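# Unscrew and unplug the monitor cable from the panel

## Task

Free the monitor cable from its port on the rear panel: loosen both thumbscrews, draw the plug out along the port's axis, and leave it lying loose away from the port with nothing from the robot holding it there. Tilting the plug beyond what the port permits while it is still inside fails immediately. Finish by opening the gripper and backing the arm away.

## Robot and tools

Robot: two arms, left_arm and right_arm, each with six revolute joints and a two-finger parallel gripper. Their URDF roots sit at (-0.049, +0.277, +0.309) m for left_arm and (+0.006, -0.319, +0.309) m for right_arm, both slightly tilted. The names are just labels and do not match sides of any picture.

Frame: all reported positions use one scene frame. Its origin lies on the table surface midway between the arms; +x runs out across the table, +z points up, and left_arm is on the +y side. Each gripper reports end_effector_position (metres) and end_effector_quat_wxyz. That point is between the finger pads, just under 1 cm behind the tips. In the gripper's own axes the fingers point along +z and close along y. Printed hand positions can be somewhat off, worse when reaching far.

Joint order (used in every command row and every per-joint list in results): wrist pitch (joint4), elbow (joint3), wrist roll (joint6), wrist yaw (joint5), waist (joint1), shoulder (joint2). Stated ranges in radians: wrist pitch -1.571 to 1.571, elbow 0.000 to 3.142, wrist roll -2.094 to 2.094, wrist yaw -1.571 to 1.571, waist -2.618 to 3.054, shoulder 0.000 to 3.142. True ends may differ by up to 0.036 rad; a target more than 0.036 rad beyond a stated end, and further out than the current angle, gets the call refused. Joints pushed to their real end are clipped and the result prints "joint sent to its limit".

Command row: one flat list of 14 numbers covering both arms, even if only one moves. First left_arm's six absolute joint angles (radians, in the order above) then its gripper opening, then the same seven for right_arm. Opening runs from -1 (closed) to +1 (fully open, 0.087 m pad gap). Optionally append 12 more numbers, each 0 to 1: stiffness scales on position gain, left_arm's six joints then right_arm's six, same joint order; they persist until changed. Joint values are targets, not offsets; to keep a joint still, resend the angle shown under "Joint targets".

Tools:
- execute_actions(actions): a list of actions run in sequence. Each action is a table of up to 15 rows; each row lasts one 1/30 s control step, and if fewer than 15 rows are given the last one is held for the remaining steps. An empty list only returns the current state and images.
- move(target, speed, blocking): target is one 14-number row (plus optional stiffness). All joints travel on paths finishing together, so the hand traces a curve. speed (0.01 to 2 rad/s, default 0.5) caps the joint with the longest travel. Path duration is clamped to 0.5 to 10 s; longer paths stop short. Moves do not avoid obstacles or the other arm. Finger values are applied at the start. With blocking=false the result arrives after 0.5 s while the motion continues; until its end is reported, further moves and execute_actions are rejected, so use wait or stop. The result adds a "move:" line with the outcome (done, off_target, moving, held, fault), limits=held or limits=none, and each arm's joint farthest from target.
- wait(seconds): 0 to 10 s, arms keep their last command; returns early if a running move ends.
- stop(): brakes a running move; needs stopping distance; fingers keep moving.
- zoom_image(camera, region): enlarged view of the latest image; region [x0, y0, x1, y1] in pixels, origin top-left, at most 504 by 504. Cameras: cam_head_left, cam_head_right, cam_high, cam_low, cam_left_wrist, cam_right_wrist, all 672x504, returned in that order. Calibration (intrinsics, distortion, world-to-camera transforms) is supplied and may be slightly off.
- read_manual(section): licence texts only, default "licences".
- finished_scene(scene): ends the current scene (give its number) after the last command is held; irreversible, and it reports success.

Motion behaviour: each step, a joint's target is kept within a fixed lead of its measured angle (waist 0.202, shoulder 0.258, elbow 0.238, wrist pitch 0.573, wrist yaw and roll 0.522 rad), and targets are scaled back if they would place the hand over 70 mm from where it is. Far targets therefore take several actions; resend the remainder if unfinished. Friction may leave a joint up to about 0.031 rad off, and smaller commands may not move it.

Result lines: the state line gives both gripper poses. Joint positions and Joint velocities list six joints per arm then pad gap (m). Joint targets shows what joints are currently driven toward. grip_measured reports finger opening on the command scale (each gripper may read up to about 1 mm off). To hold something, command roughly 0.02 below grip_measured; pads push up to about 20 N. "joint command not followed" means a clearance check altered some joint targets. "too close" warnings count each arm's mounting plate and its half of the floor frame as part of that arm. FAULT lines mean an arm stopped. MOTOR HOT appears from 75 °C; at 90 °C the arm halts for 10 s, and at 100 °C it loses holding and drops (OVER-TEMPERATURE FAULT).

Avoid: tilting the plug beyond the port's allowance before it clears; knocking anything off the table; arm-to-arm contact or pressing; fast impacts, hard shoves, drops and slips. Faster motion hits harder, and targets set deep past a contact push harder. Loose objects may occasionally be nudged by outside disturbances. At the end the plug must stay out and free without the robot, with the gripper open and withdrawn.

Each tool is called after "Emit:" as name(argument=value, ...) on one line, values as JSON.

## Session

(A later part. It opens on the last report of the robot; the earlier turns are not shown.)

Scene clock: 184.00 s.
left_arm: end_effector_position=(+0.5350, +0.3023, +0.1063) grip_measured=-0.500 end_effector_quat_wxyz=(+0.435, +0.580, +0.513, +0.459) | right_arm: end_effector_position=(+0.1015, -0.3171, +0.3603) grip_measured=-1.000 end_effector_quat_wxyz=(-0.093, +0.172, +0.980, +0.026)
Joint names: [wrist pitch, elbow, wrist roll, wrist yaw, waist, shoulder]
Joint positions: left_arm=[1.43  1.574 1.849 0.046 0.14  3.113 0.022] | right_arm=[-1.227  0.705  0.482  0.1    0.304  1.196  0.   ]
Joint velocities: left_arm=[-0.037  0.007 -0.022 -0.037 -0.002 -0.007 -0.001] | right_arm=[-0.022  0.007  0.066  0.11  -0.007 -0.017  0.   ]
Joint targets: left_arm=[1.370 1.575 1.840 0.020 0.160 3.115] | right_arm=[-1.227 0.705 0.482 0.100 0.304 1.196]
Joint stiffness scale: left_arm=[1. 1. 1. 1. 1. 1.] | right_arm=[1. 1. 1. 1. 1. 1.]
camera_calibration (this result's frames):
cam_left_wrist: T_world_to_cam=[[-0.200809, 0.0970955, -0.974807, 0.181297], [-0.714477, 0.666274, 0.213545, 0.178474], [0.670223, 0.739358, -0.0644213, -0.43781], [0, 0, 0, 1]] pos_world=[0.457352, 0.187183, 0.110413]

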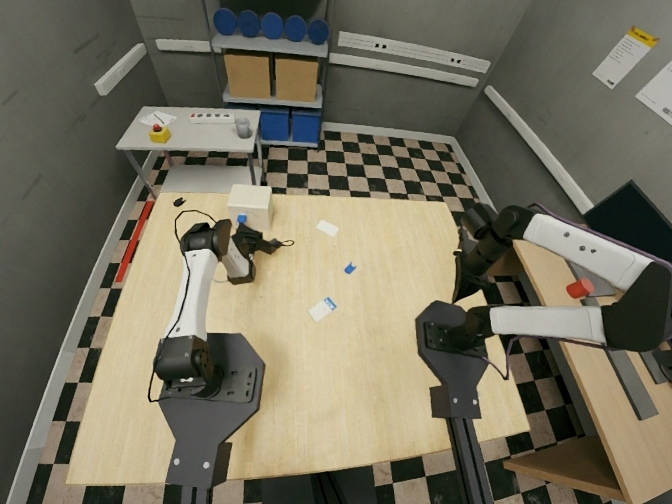

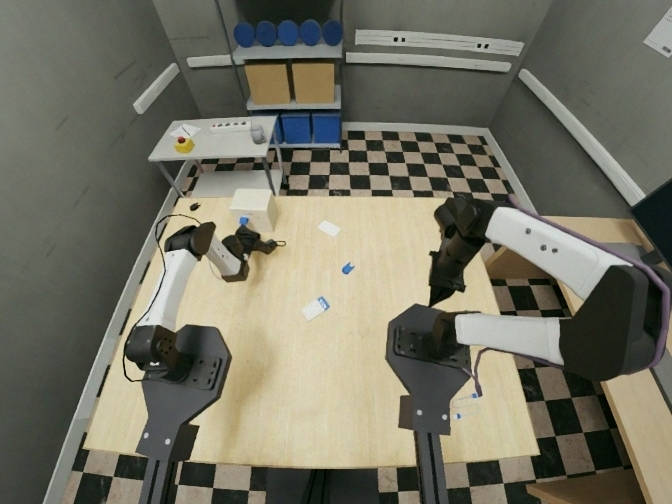

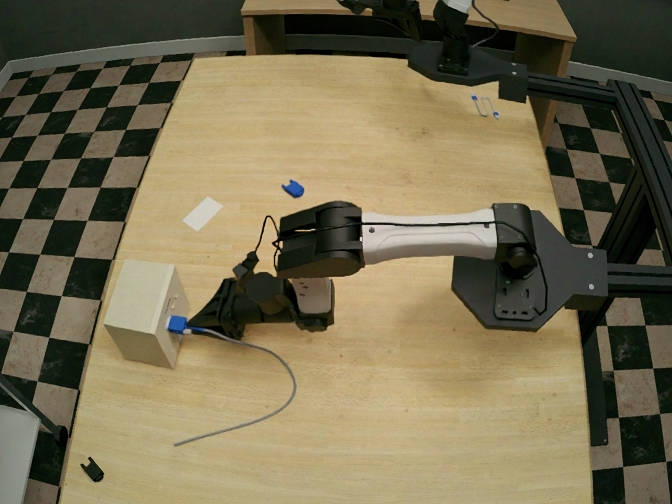

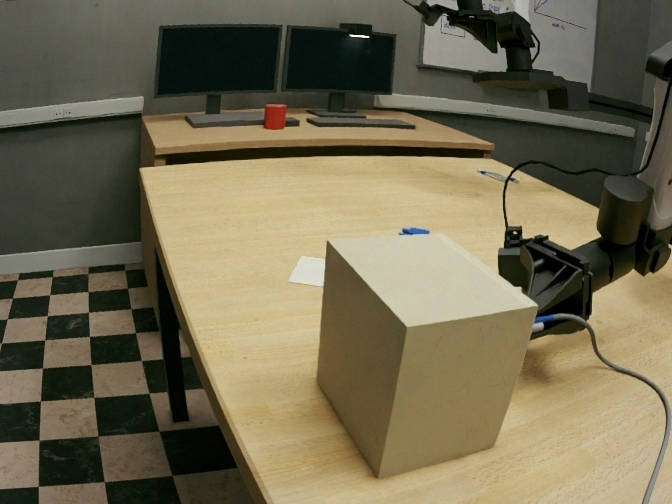

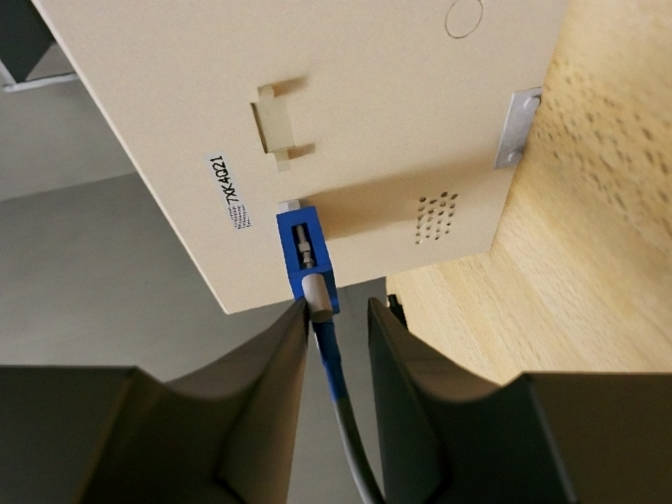

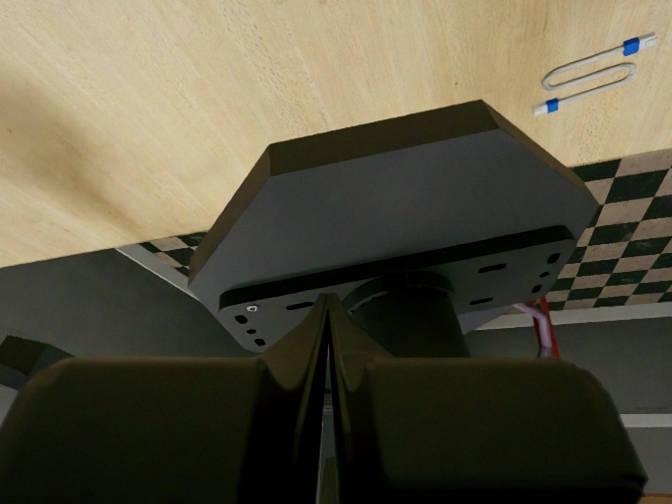

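Emit:
zoom_image(camera="cam_left_wrist", region=[270, 215, 340, 285])

Emit:
execute_actions(actions=[[[1.46,1.575,1.85,0.035,0.14,3.115,-0.5,-1.227,0.705,0.482,0.1,0.304,1.196,-1],[1.46,1.575,1.85,0.035,0.14,3.115,-0.5,-1.227,0.705,0.482,0.1,0.304,1.196,-1],[1.46,1.575,1.85,0.035,0.14,3.115,-0.5,-1.227,0.705,0.482,0.1,0.304,1.196,-1],[1.46,1.575,1.85,0.035,0.14,3.115,-0.5,-1.227,0.705,0.482,0.1,0.304,1.196,-1],[1.46,1.575,1.85,0.035,0.14,3.115,-0.5,-1.227,0.705,0.482,0.1,0.304,1.196,-1],[1.46,1.575,1.85,0.03,0.119,3.12,-0.5,-1.227,0.705,0.482,0.1,0.304,1.196,-1]],[[1.38,1.575,1.85,0.025,0.13,3.12,-0.5,-1.227,0.705,0.482,0.1,0.304,1.196,-1]],[[1.37,1.575,1.84,0.02,0.162,3.12,-0.5,-1.227,0.705,0.482,0.1,0.304,1.196,-1]],[[1.46,1.575,1.85,0.035,0.14,3.115,-0.5,-1.227,0.705,0.482,0.1,0.304,1.196,-1],[1.46,1.575,1.85,0.035,0.14,3.115,-0.5,-1.227,0.705,0.482,0.1,0.304,1.196,-1],[1.46,1.575,1.85,0.035,0.14,3.115,-0.5,-1.227,0.705,0.482,0.1,0.304,1.196,-1],[1.46,1.575,1.85,0.035,0.14,3.115,-0.5,-1.227,0.705,0.482,0.1,0.304,1.196,-1],[1.46,1.575,1.85,0.035,0.14,3.115,-0.5,-1.227,0.705,0.482,0.1,0.304,1.196,-1],[1.46,1.575,1.85,0.03,0.119,3.12,-0.5,-1.227,0.705,0.482,0.1,0.304,1.196,-1]],[[1.38,1.575,1.85,0.025,0.13,3.12,-0.5,-1.227,0.705,0.482,0.1,0.304,1.196,-1]],[[1.37,1.575,1.84,0.02,0.162,3.12,-0.5,-1.227,0.705,0.482,0.1,0.304,1.196,-1]]])

Emit:
zoom_image(camera="cam_left_wrist", region=[270, 215, 340, 285])

Region (270, 215, 340, 285) of cam_left_wrist's 672x504 image, scaled by 7.200, with more detail than that image has.

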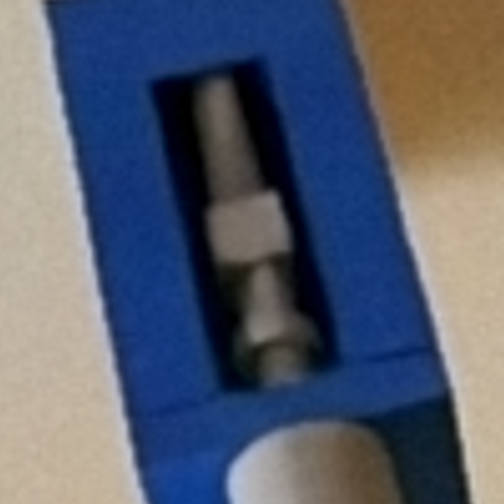

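Scene clock: 187.90 s.
left_arm: end_effector_position=(+0.5349, +0.3020, +0.1057) grip_measured=-0.500 end_effector_quat_wxyz=(+0.434, +0.581, +0.513, +0.459) | right_arm: end_effector_position=(+0.1015, -0.3171, +0.3603) grip_measured=-1.000 end_effector_quat_wxyz=(-0.093, +0.172, +0.980, +0.026)
Joint names: [wrist pitch, elbow, wrist roll, wrist yaw, waist, shoulder]
Joint positions: left_arm=[1.428 1.574 1.85  0.046 0.14  3.113 0.022] | right_arm=[-1.227  0.705  0.482  0.1    0.304  1.196  0.   ]
Joint velocities: left_arm=[ 0.037 -0.012 -0.007 -0.037  0.002 -0.022 -0.001] | right_arm=[ 0.051 -0.012  0.007 -0.051  0.002  0.002  0.   ]
Joint targets: left_arm=[1.370 1.575 1.840 0.020 0.162 3.120] | right_arm=[-1.227 0.705 0.482 0.100 0.304 1.196]
Joint stiffness scale: left_arm=[1. 1. 1. 1. 1. 1.] | right_arm=[1. 1. 1. 1. 1. 1.]
camera_calibration (this result's frames):
cam_left_wrist: T_world_to_cam=[[-0.203199, 0.0974821, -0.974273, 0.181839], [-0.713319, 0.666885, 0.2155, 0.177766], [0.670736, 0.738757, -0.0659749, -0.437465], [0, 0, 0, 1]] pos_world=[0.457177, 0.186904, 0.10999]

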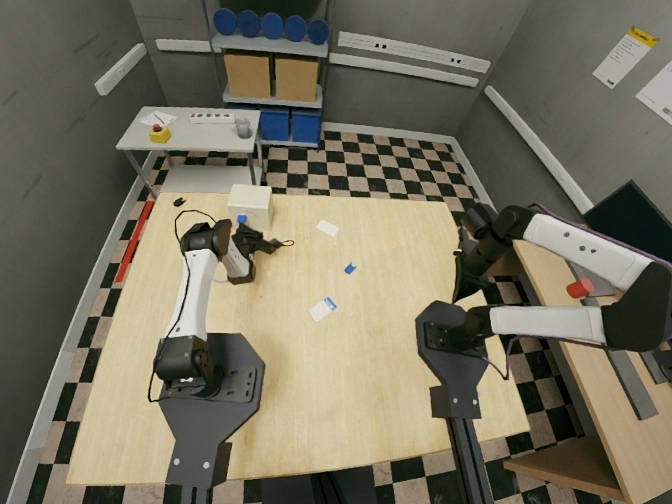

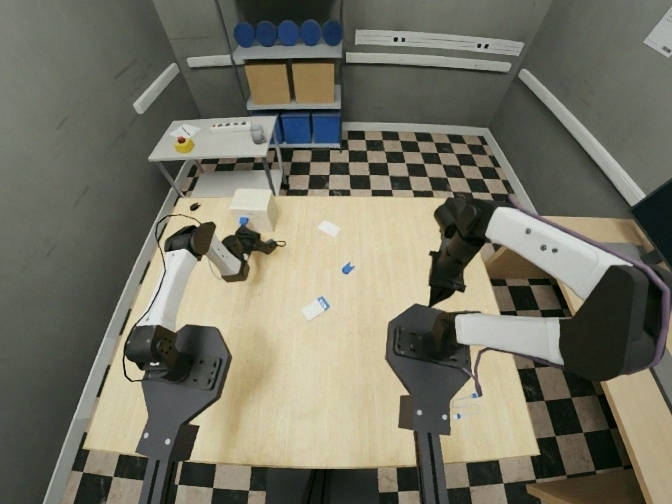

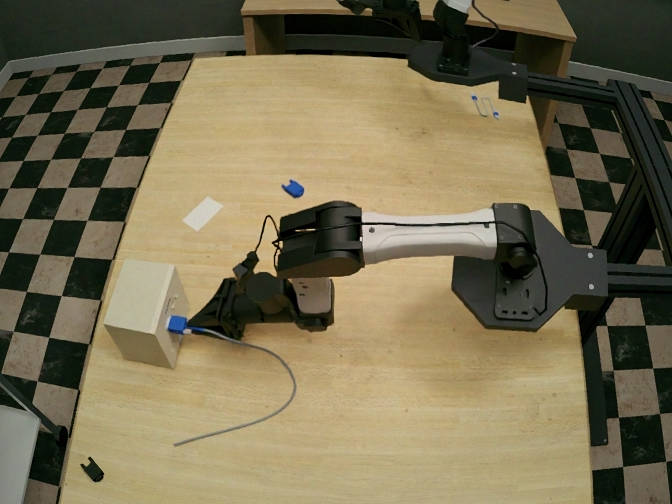

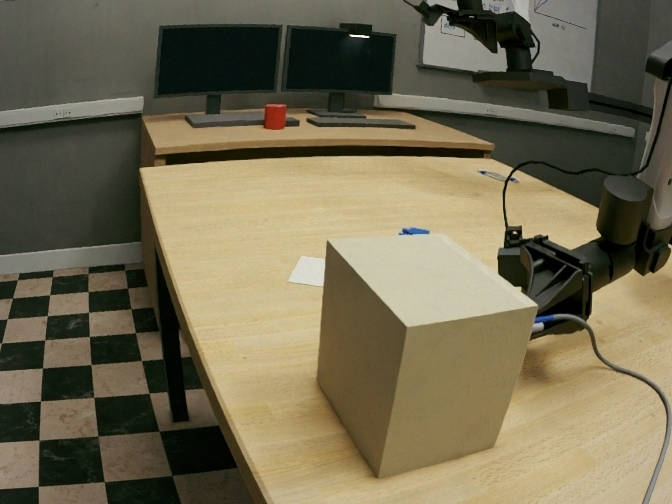

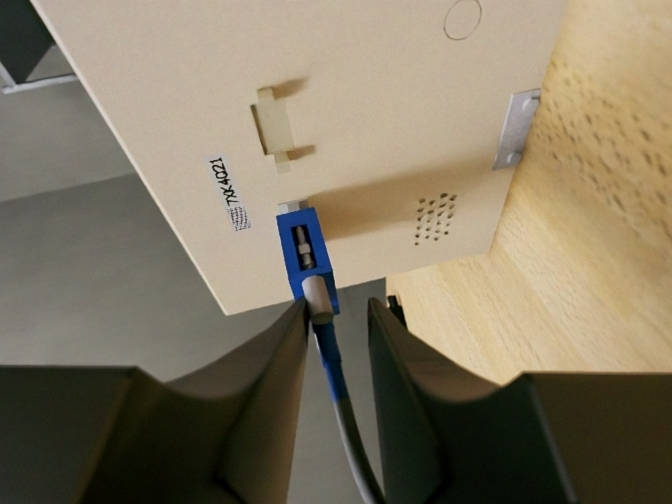

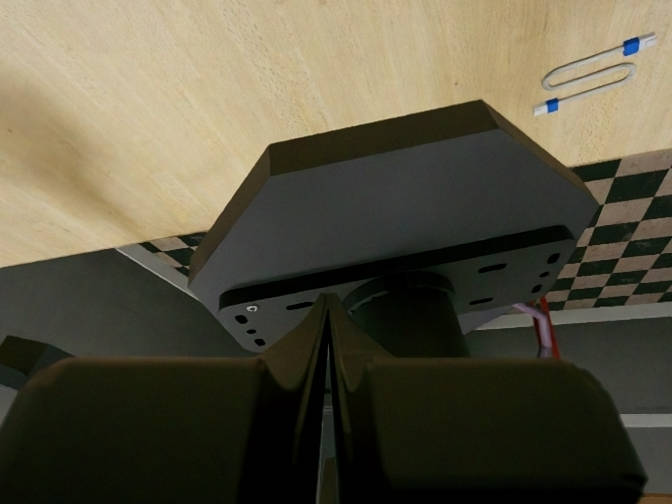

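Region (270, 215, 340, 285) of cam_left_wrist's 672x504 image, scaled by 7.200, with more detail than that image has.

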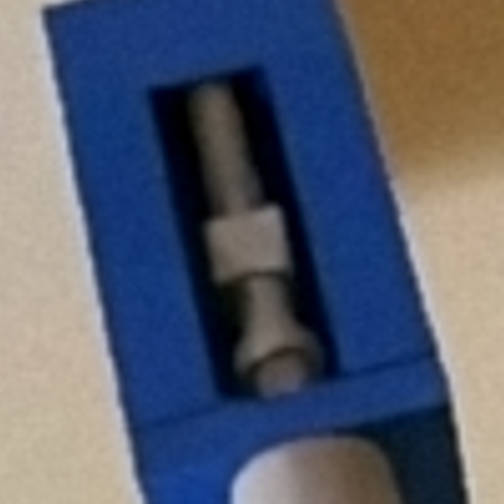

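Emit:
execute_actions(actions=[[[1.46,1.575,1.85,0.035,0.14,3.115,-0.5,-1.227,0.705,0.482,0.1,0.304,1.196,-1],[1.46,1.575,1.85,0.035,0.14,3.115,-0.5,-1.227,0.705,0.482,0.1,0.304,1.196,-1],[1.46,1.575,1.85,0.035,0.14,3.115,-0.5,-1.227,0.705,0.482,0.1,0.304,1.196,-1],[1.46,1.575,1.85,0.035,0.14,3.115,-0.5,-1.227,0.705,0.482,0.1,0.304,1.196,-1],[1.46,1.575,1.85,0.035,0.14,3.115,-0.5,-1.227,0.705,0.482,0.1,0.304,1.196,-1],[1.46,1.575,1.85,0.03,0.119,3.12,-0.5,-1.227,0.705,0.482,0.1,0.304,1.196,-1]],[[1.38,1.575,1.85,0.025,0.13,3.12,-0.5,-1.227,0.705,0.482,0.1,0.304,1.196,-1]],[[1.37,1.575,1.84,0.02,0.168,3.12,-0.5,-1.227,0.705,0.482,0.1,0.304,1.196,-1]],[[1.46,1.575,1.85,0.035,0.145,3.115,-0.5,-1.227,0.705,0.482,0.1,0.304,1.196,-1],[1.46,1.575,1.85,0.035,0.145,3.115,-0.5,-1.227,0.705,0.482,0.1,0.304,1.196,-1],[1.46,1.575,1.85,0.035,0.145,3.115,-0.5,-1.227,0.705,0.482,0.1,0.304,1.196,-1],[1.46,1.575,1.85,0.035,0.145,3.115,-0.5,-1.227,0.705,0.482,0.1,0.304,1.196,-1],[1.46,1.575,1.85,0.035,0.145,3.115,-0.5,-1.227,0.705,0.482,0.1,0.304,1.196,-1],[1.46,1.575,1.85,0.03,0.119,3.12,-0.5,-1.227,0.705,0.482,0.1,0.304,1.196,-1]],[[1.38,1.575,1.85,0.025,0.13,3.12,-0.5,-1.227,0.705,0.482,0.1,0.304,1.196,-1]],[[1.37,1.575,1.84,0.02,0.168,3.12,-0.5,-1.227,0.705,0.482,0.1,0.304,1.196,-1]],[[1.46,1.575,1.85,0.035,0.145,3.115,-0.5,-1.227,0.705,0.482,0.1,0.304,1.196,-1],[1.46,1.575,1.85,0.035,0.145,3.115,-0.5,-1.227,0.705,0.482,0.1,0.304,1.196,-1],[1.46,1.575,1.85,0.035,0.145,3.115,-0.5,-1.227,0.705,0.482,0.1,0.304,1.196,-1],[1.46,1.575,1.85,0.035,0.145,3.115,-0.5,-1.227,0.705,0.482,0.1,0.304,1.196,-1],[1.46,1.575,1.85,0.035,0.145,3.115,-0.5,-1.227,0.705,0.482,0.1,0.304,1.196,-1],[1.46,1.575,1.85,0.03,0.119,3.12,-0.5,-1.227,0.705,0.482,0.1,0.304,1.196,-1]],[[1.38,1.575,1.85,0.025,0.13,3.12,-0.5,-1.227,0.705,0.482,0.1,0.304,1.196,-1]],[[1.37,1.575,1.84,0.02,0.168,3.12,-0.5,-1.227,0.705,0.482,0.1,0.304,1.196,-1]],[[1.46,1.575,1.85,0.035,0.145,3.115,-0.5,-1.227,0.705,0.482,0.1,0.304,1.196,-1],[1.46,1.575,1.85,0.035,0.145,3.115,-0.5,-1.227,0.705,0.482,0.1,0.304,1.196,-1],[1.46,1.575,1.85,0.035,0.145,3.115,-0.5,-1.227,0.705,0.482,0.1,0.304,1.196,-1],[1.46,1.575,1.85,0.035,0.145,3.115,-0.5,-1.227,0.705,0.482,0.1,0.304,1.196,-1],[1.46,1.575,1.85,0.035,0.145,3.115,-0.5,-1.227,0.705,0.482,0.1,0.304,1.196,-1],[1.46,1.575,1.85,0.03,0.119,3.12,-0.5,-1.227,0.705,0.482,0.1,0.304,1.196,-1]],[[1.38,1.575,1.85,0.025,0.13,3.12,-0.5,-1.227,0.705,0.482,0.1,0.304,1.196,-1]],[[1.37,1.575,1.84,0.02,0.168,3.12,-0.5,-1.227,0.705,0.482,0.1,0.304,1.196,-1]]])

Emit:
zoom_image(camera="cam_left_wrist", region=[265, 205, 345, 285])

Scene clock: 195.57 s.
left_arm: end_effector_position=(+0.5352, +0.3043, +0.1059) grip_measured=-0.500 end_effector_quat_wxyz=(+0.434, +0.581, +0.513, +0.459) | right_arm: end_effector_position=(+0.1015, -0.3171, +0.3603) grip_measured=-1.000 end_effector_quat_wxyz=(-0.093, +0.172, +0.980, +0.026)
Joint names: [wrist pitch, elbow, wrist roll, wrist yaw, waist, shoulder]
Joint positions: left_arm=[1.427 1.574 1.849 0.05  0.145 3.111 0.022] | right_arm=[-1.227  0.705  0.482  0.1    0.304  1.196  0.   ]
Joint velocities: left_arm=[-0.051 -0.017  0.007 -0.007  0.007 -0.002  0.   ] | right_arm=[ 0.051  0.002  0.022 -0.066 -0.012  0.002  0.   ]
Joint targets: left_arm=[1.370 1.575 1.840 0.020 0.168 3.120] | right_arm=[-1.227 0.705 0.482 0.100 0.304 1.196]
Joint stiffness scale: left_arm=[1. 1. 1. 1. 1. 1.] | right_arm=[1. 1. 1. 1. 1. 1.]
camera_calibration (this result's frames):
cam_left_wrist: T_world_to_cam=[[-0.2026, 0.0965708, -0.974488, 0.181887], [-0.713908, 0.666583, 0.214482, 0.17693], [0.67029, 0.739149, -0.0661074, -0.439205], [0, 0, 0, 1]] pos_world=[0.457557, 0.189134, 0.110263]

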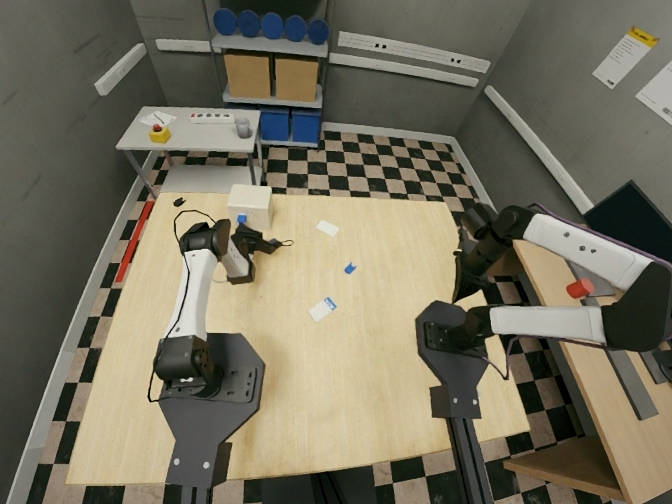

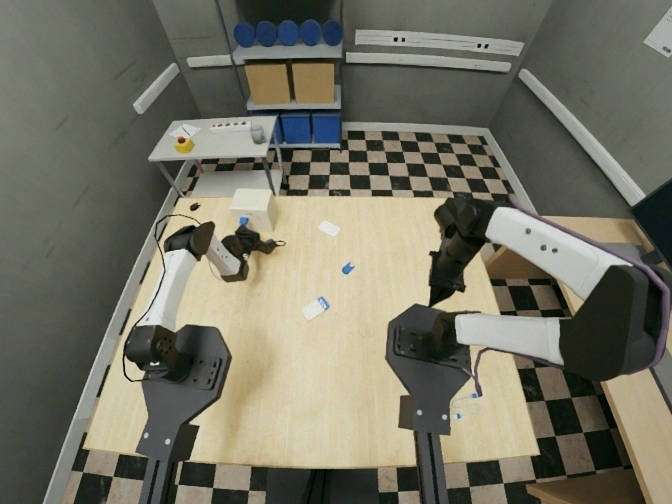

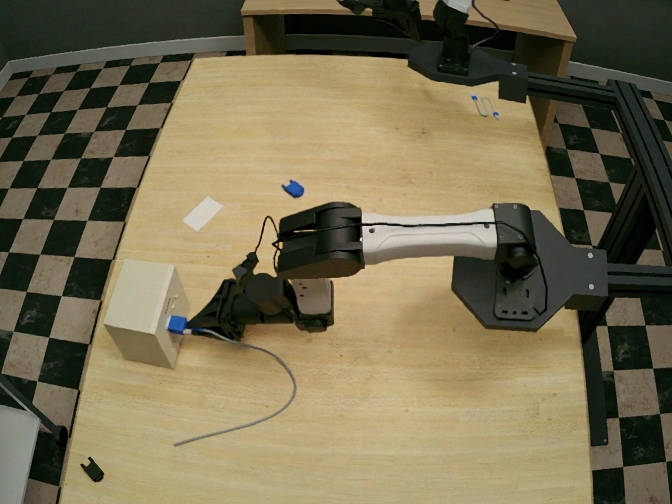

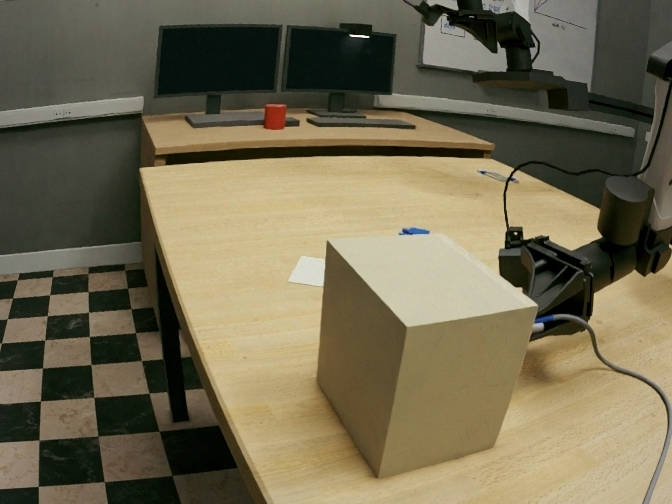

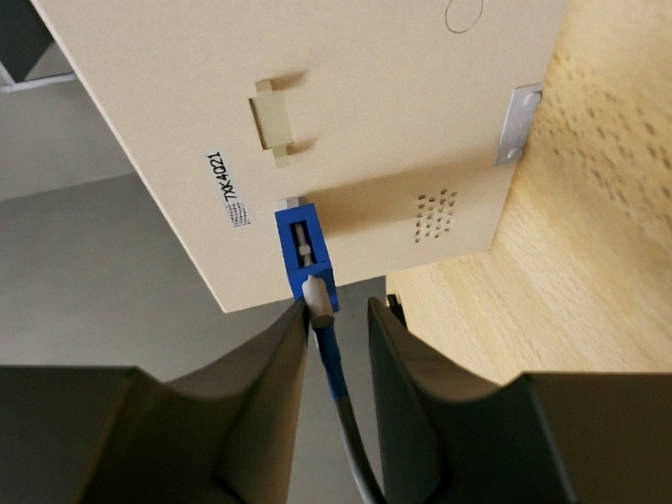

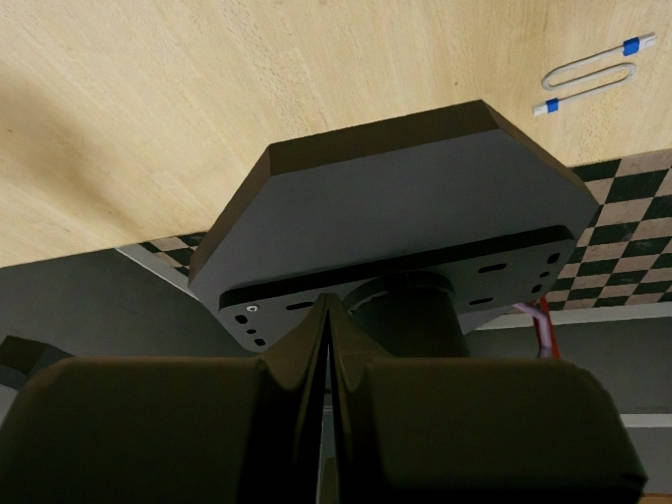

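Region (265, 205, 345, 285) of cam_left_wrist's 672x504 image, scaled by 6.300, with more detail than that image has.

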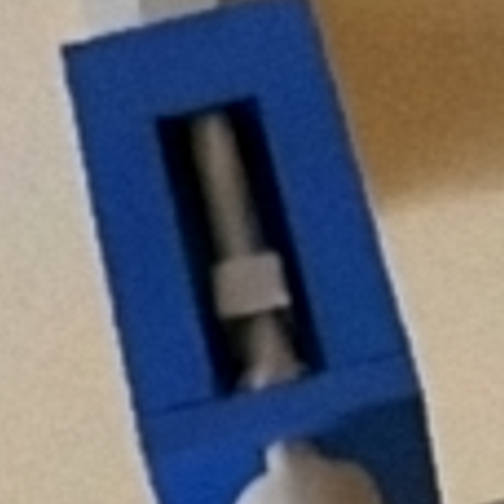

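Emit:
execute_actions(actions=[[[1.46,1.575,1.85,0.035,0.145,3.115,-0.5,-1.227,0.705,0.482,0.1,0.304,1.196,-1]],[[1.45,1.53,1.61,0.04,0.16,3.057,-0.5,-1.227,0.705,0.482,0.1,0.304,1.196,-1]],[[1.455,1.545,1.62,0.04,0.172,3.066,-0.5,-1.227,0.705,0.482,0.1,0.304,1.196,-1]],[[1.38,1.545,1.62,0.04,0.172,3.07,-0.5,-1.227,0.705,0.482,0.1,0.304,1.196,-1]]])

Emit:
zoom_image(camera="cam_high", region=[155, 300, 225, 350])

Scene clock: 198.43 s.
left_arm: end_effector_position=(+0.5362, +0.3070, +0.1076) grip_measured=-0.500 end_effector_quat_wxyz=(+0.487, +0.517, +0.575, +0.405) | right_arm: end_effector_position=(+0.1015, -0.3171, +0.3603) grip_measured=-1.000 end_effector_quat_wxyz=(-0.093, +0.172, +0.980, +0.026)
Joint names: [wrist pitch, elbow, wrist roll, wrist yaw, waist, shoulder]
Joint positions: left_arm=[1.421 1.544 1.618 0.059 0.148 3.072 0.022] | right_arm=[-1.227  0.705  0.482  0.1    0.304  1.196  0.   ]
Joint velocities: left_arm=[ 0.051 -0.007 -0.066 -0.051 -0.007 -0.002  0.001] | right_arm=[-0.022 -0.007 -0.007 -0.022 -0.012  0.022  0.   ]
Joint targets: left_arm=[1.380 1.545 1.620 0.040 0.172 3.070] | right_arm=[-1.227 0.705 0.482 0.100 0.304 1.196]
Joint stiffness scale: left_arm=[1. 1. 1. 1. 1. 1.] | right_arm=[1. 1. 1. 1. 1. 1.]
camera_calibration (this result's frames):
cam_left_wrist: T_world_to_cam=[[-0.205713, -0.135005, -0.969255, 0.25566], [-0.741889, 0.667413, 0.0644948, 0.206297], [0.638187, 0.732348, -0.237454, -0.404045], [0, 0, 0, 1]] pos_world=[0.463498, 0.192732, 0.138553]

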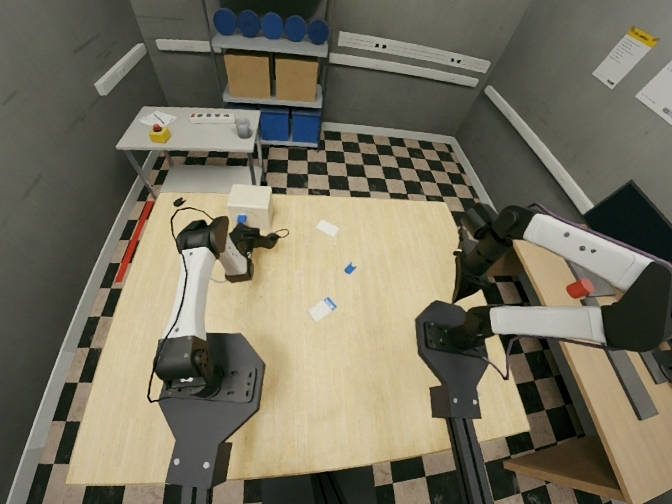

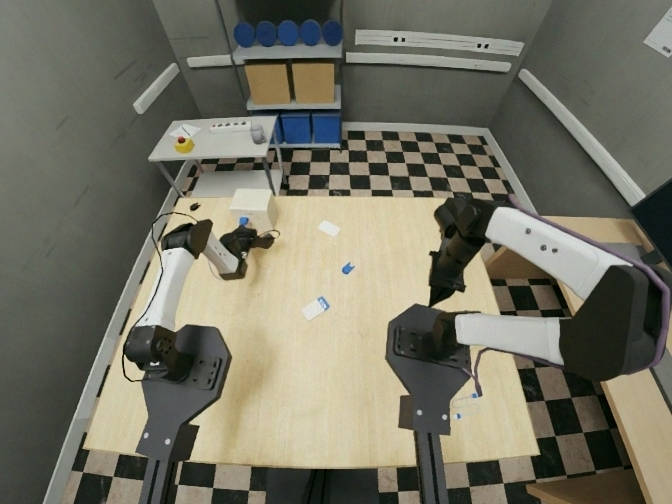

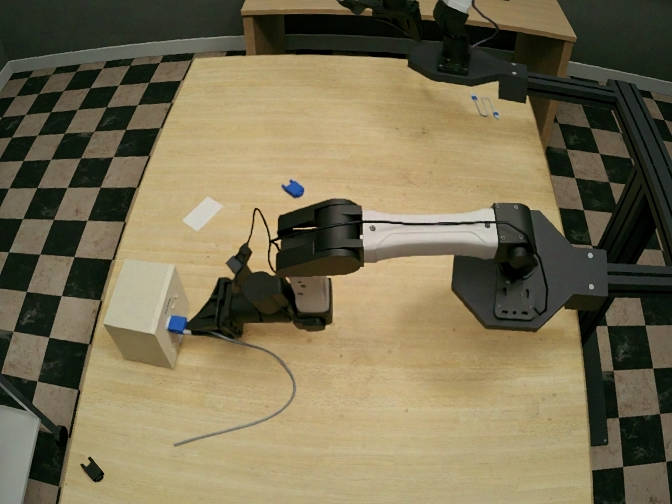

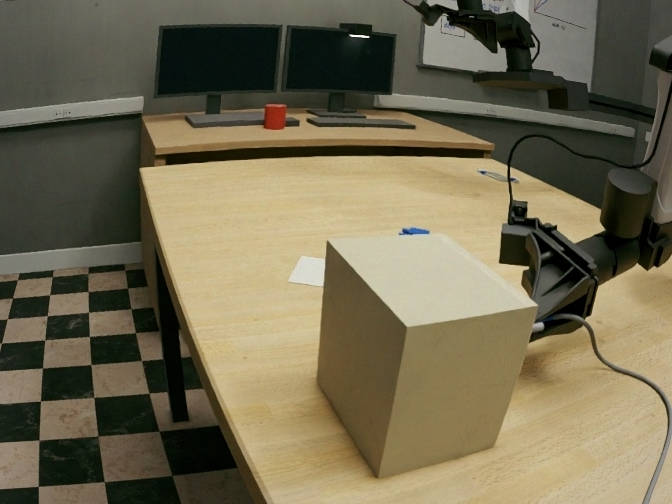

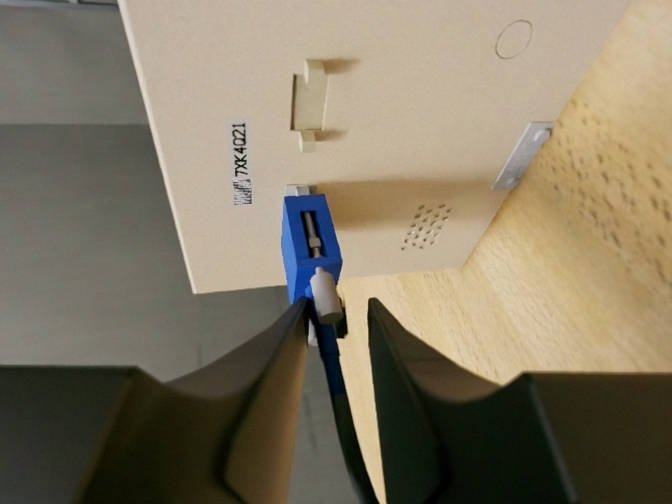

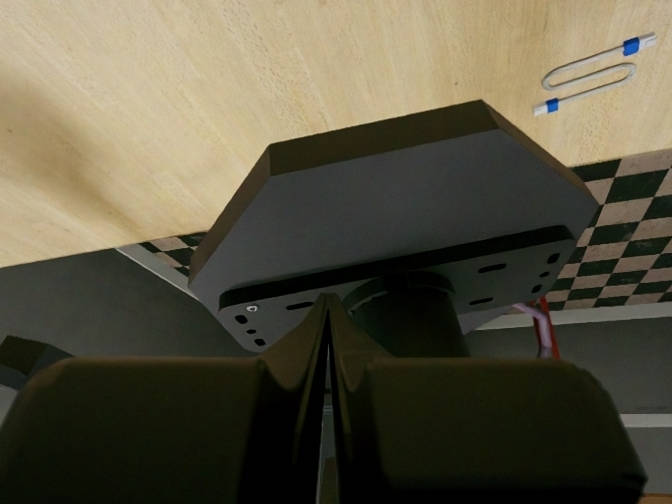

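Region (155, 300, 225, 350) of cam_high's 672x504 image, scaled by 7.200, with more detail than that image has; it fills the top 360 rows of this view, and the rest is white.

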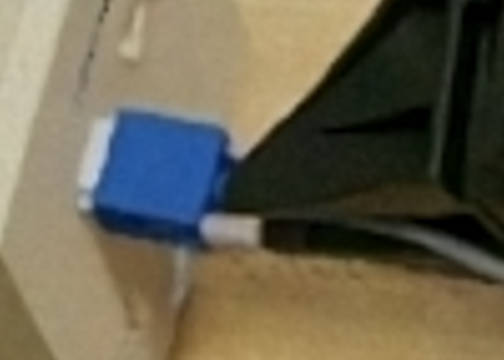

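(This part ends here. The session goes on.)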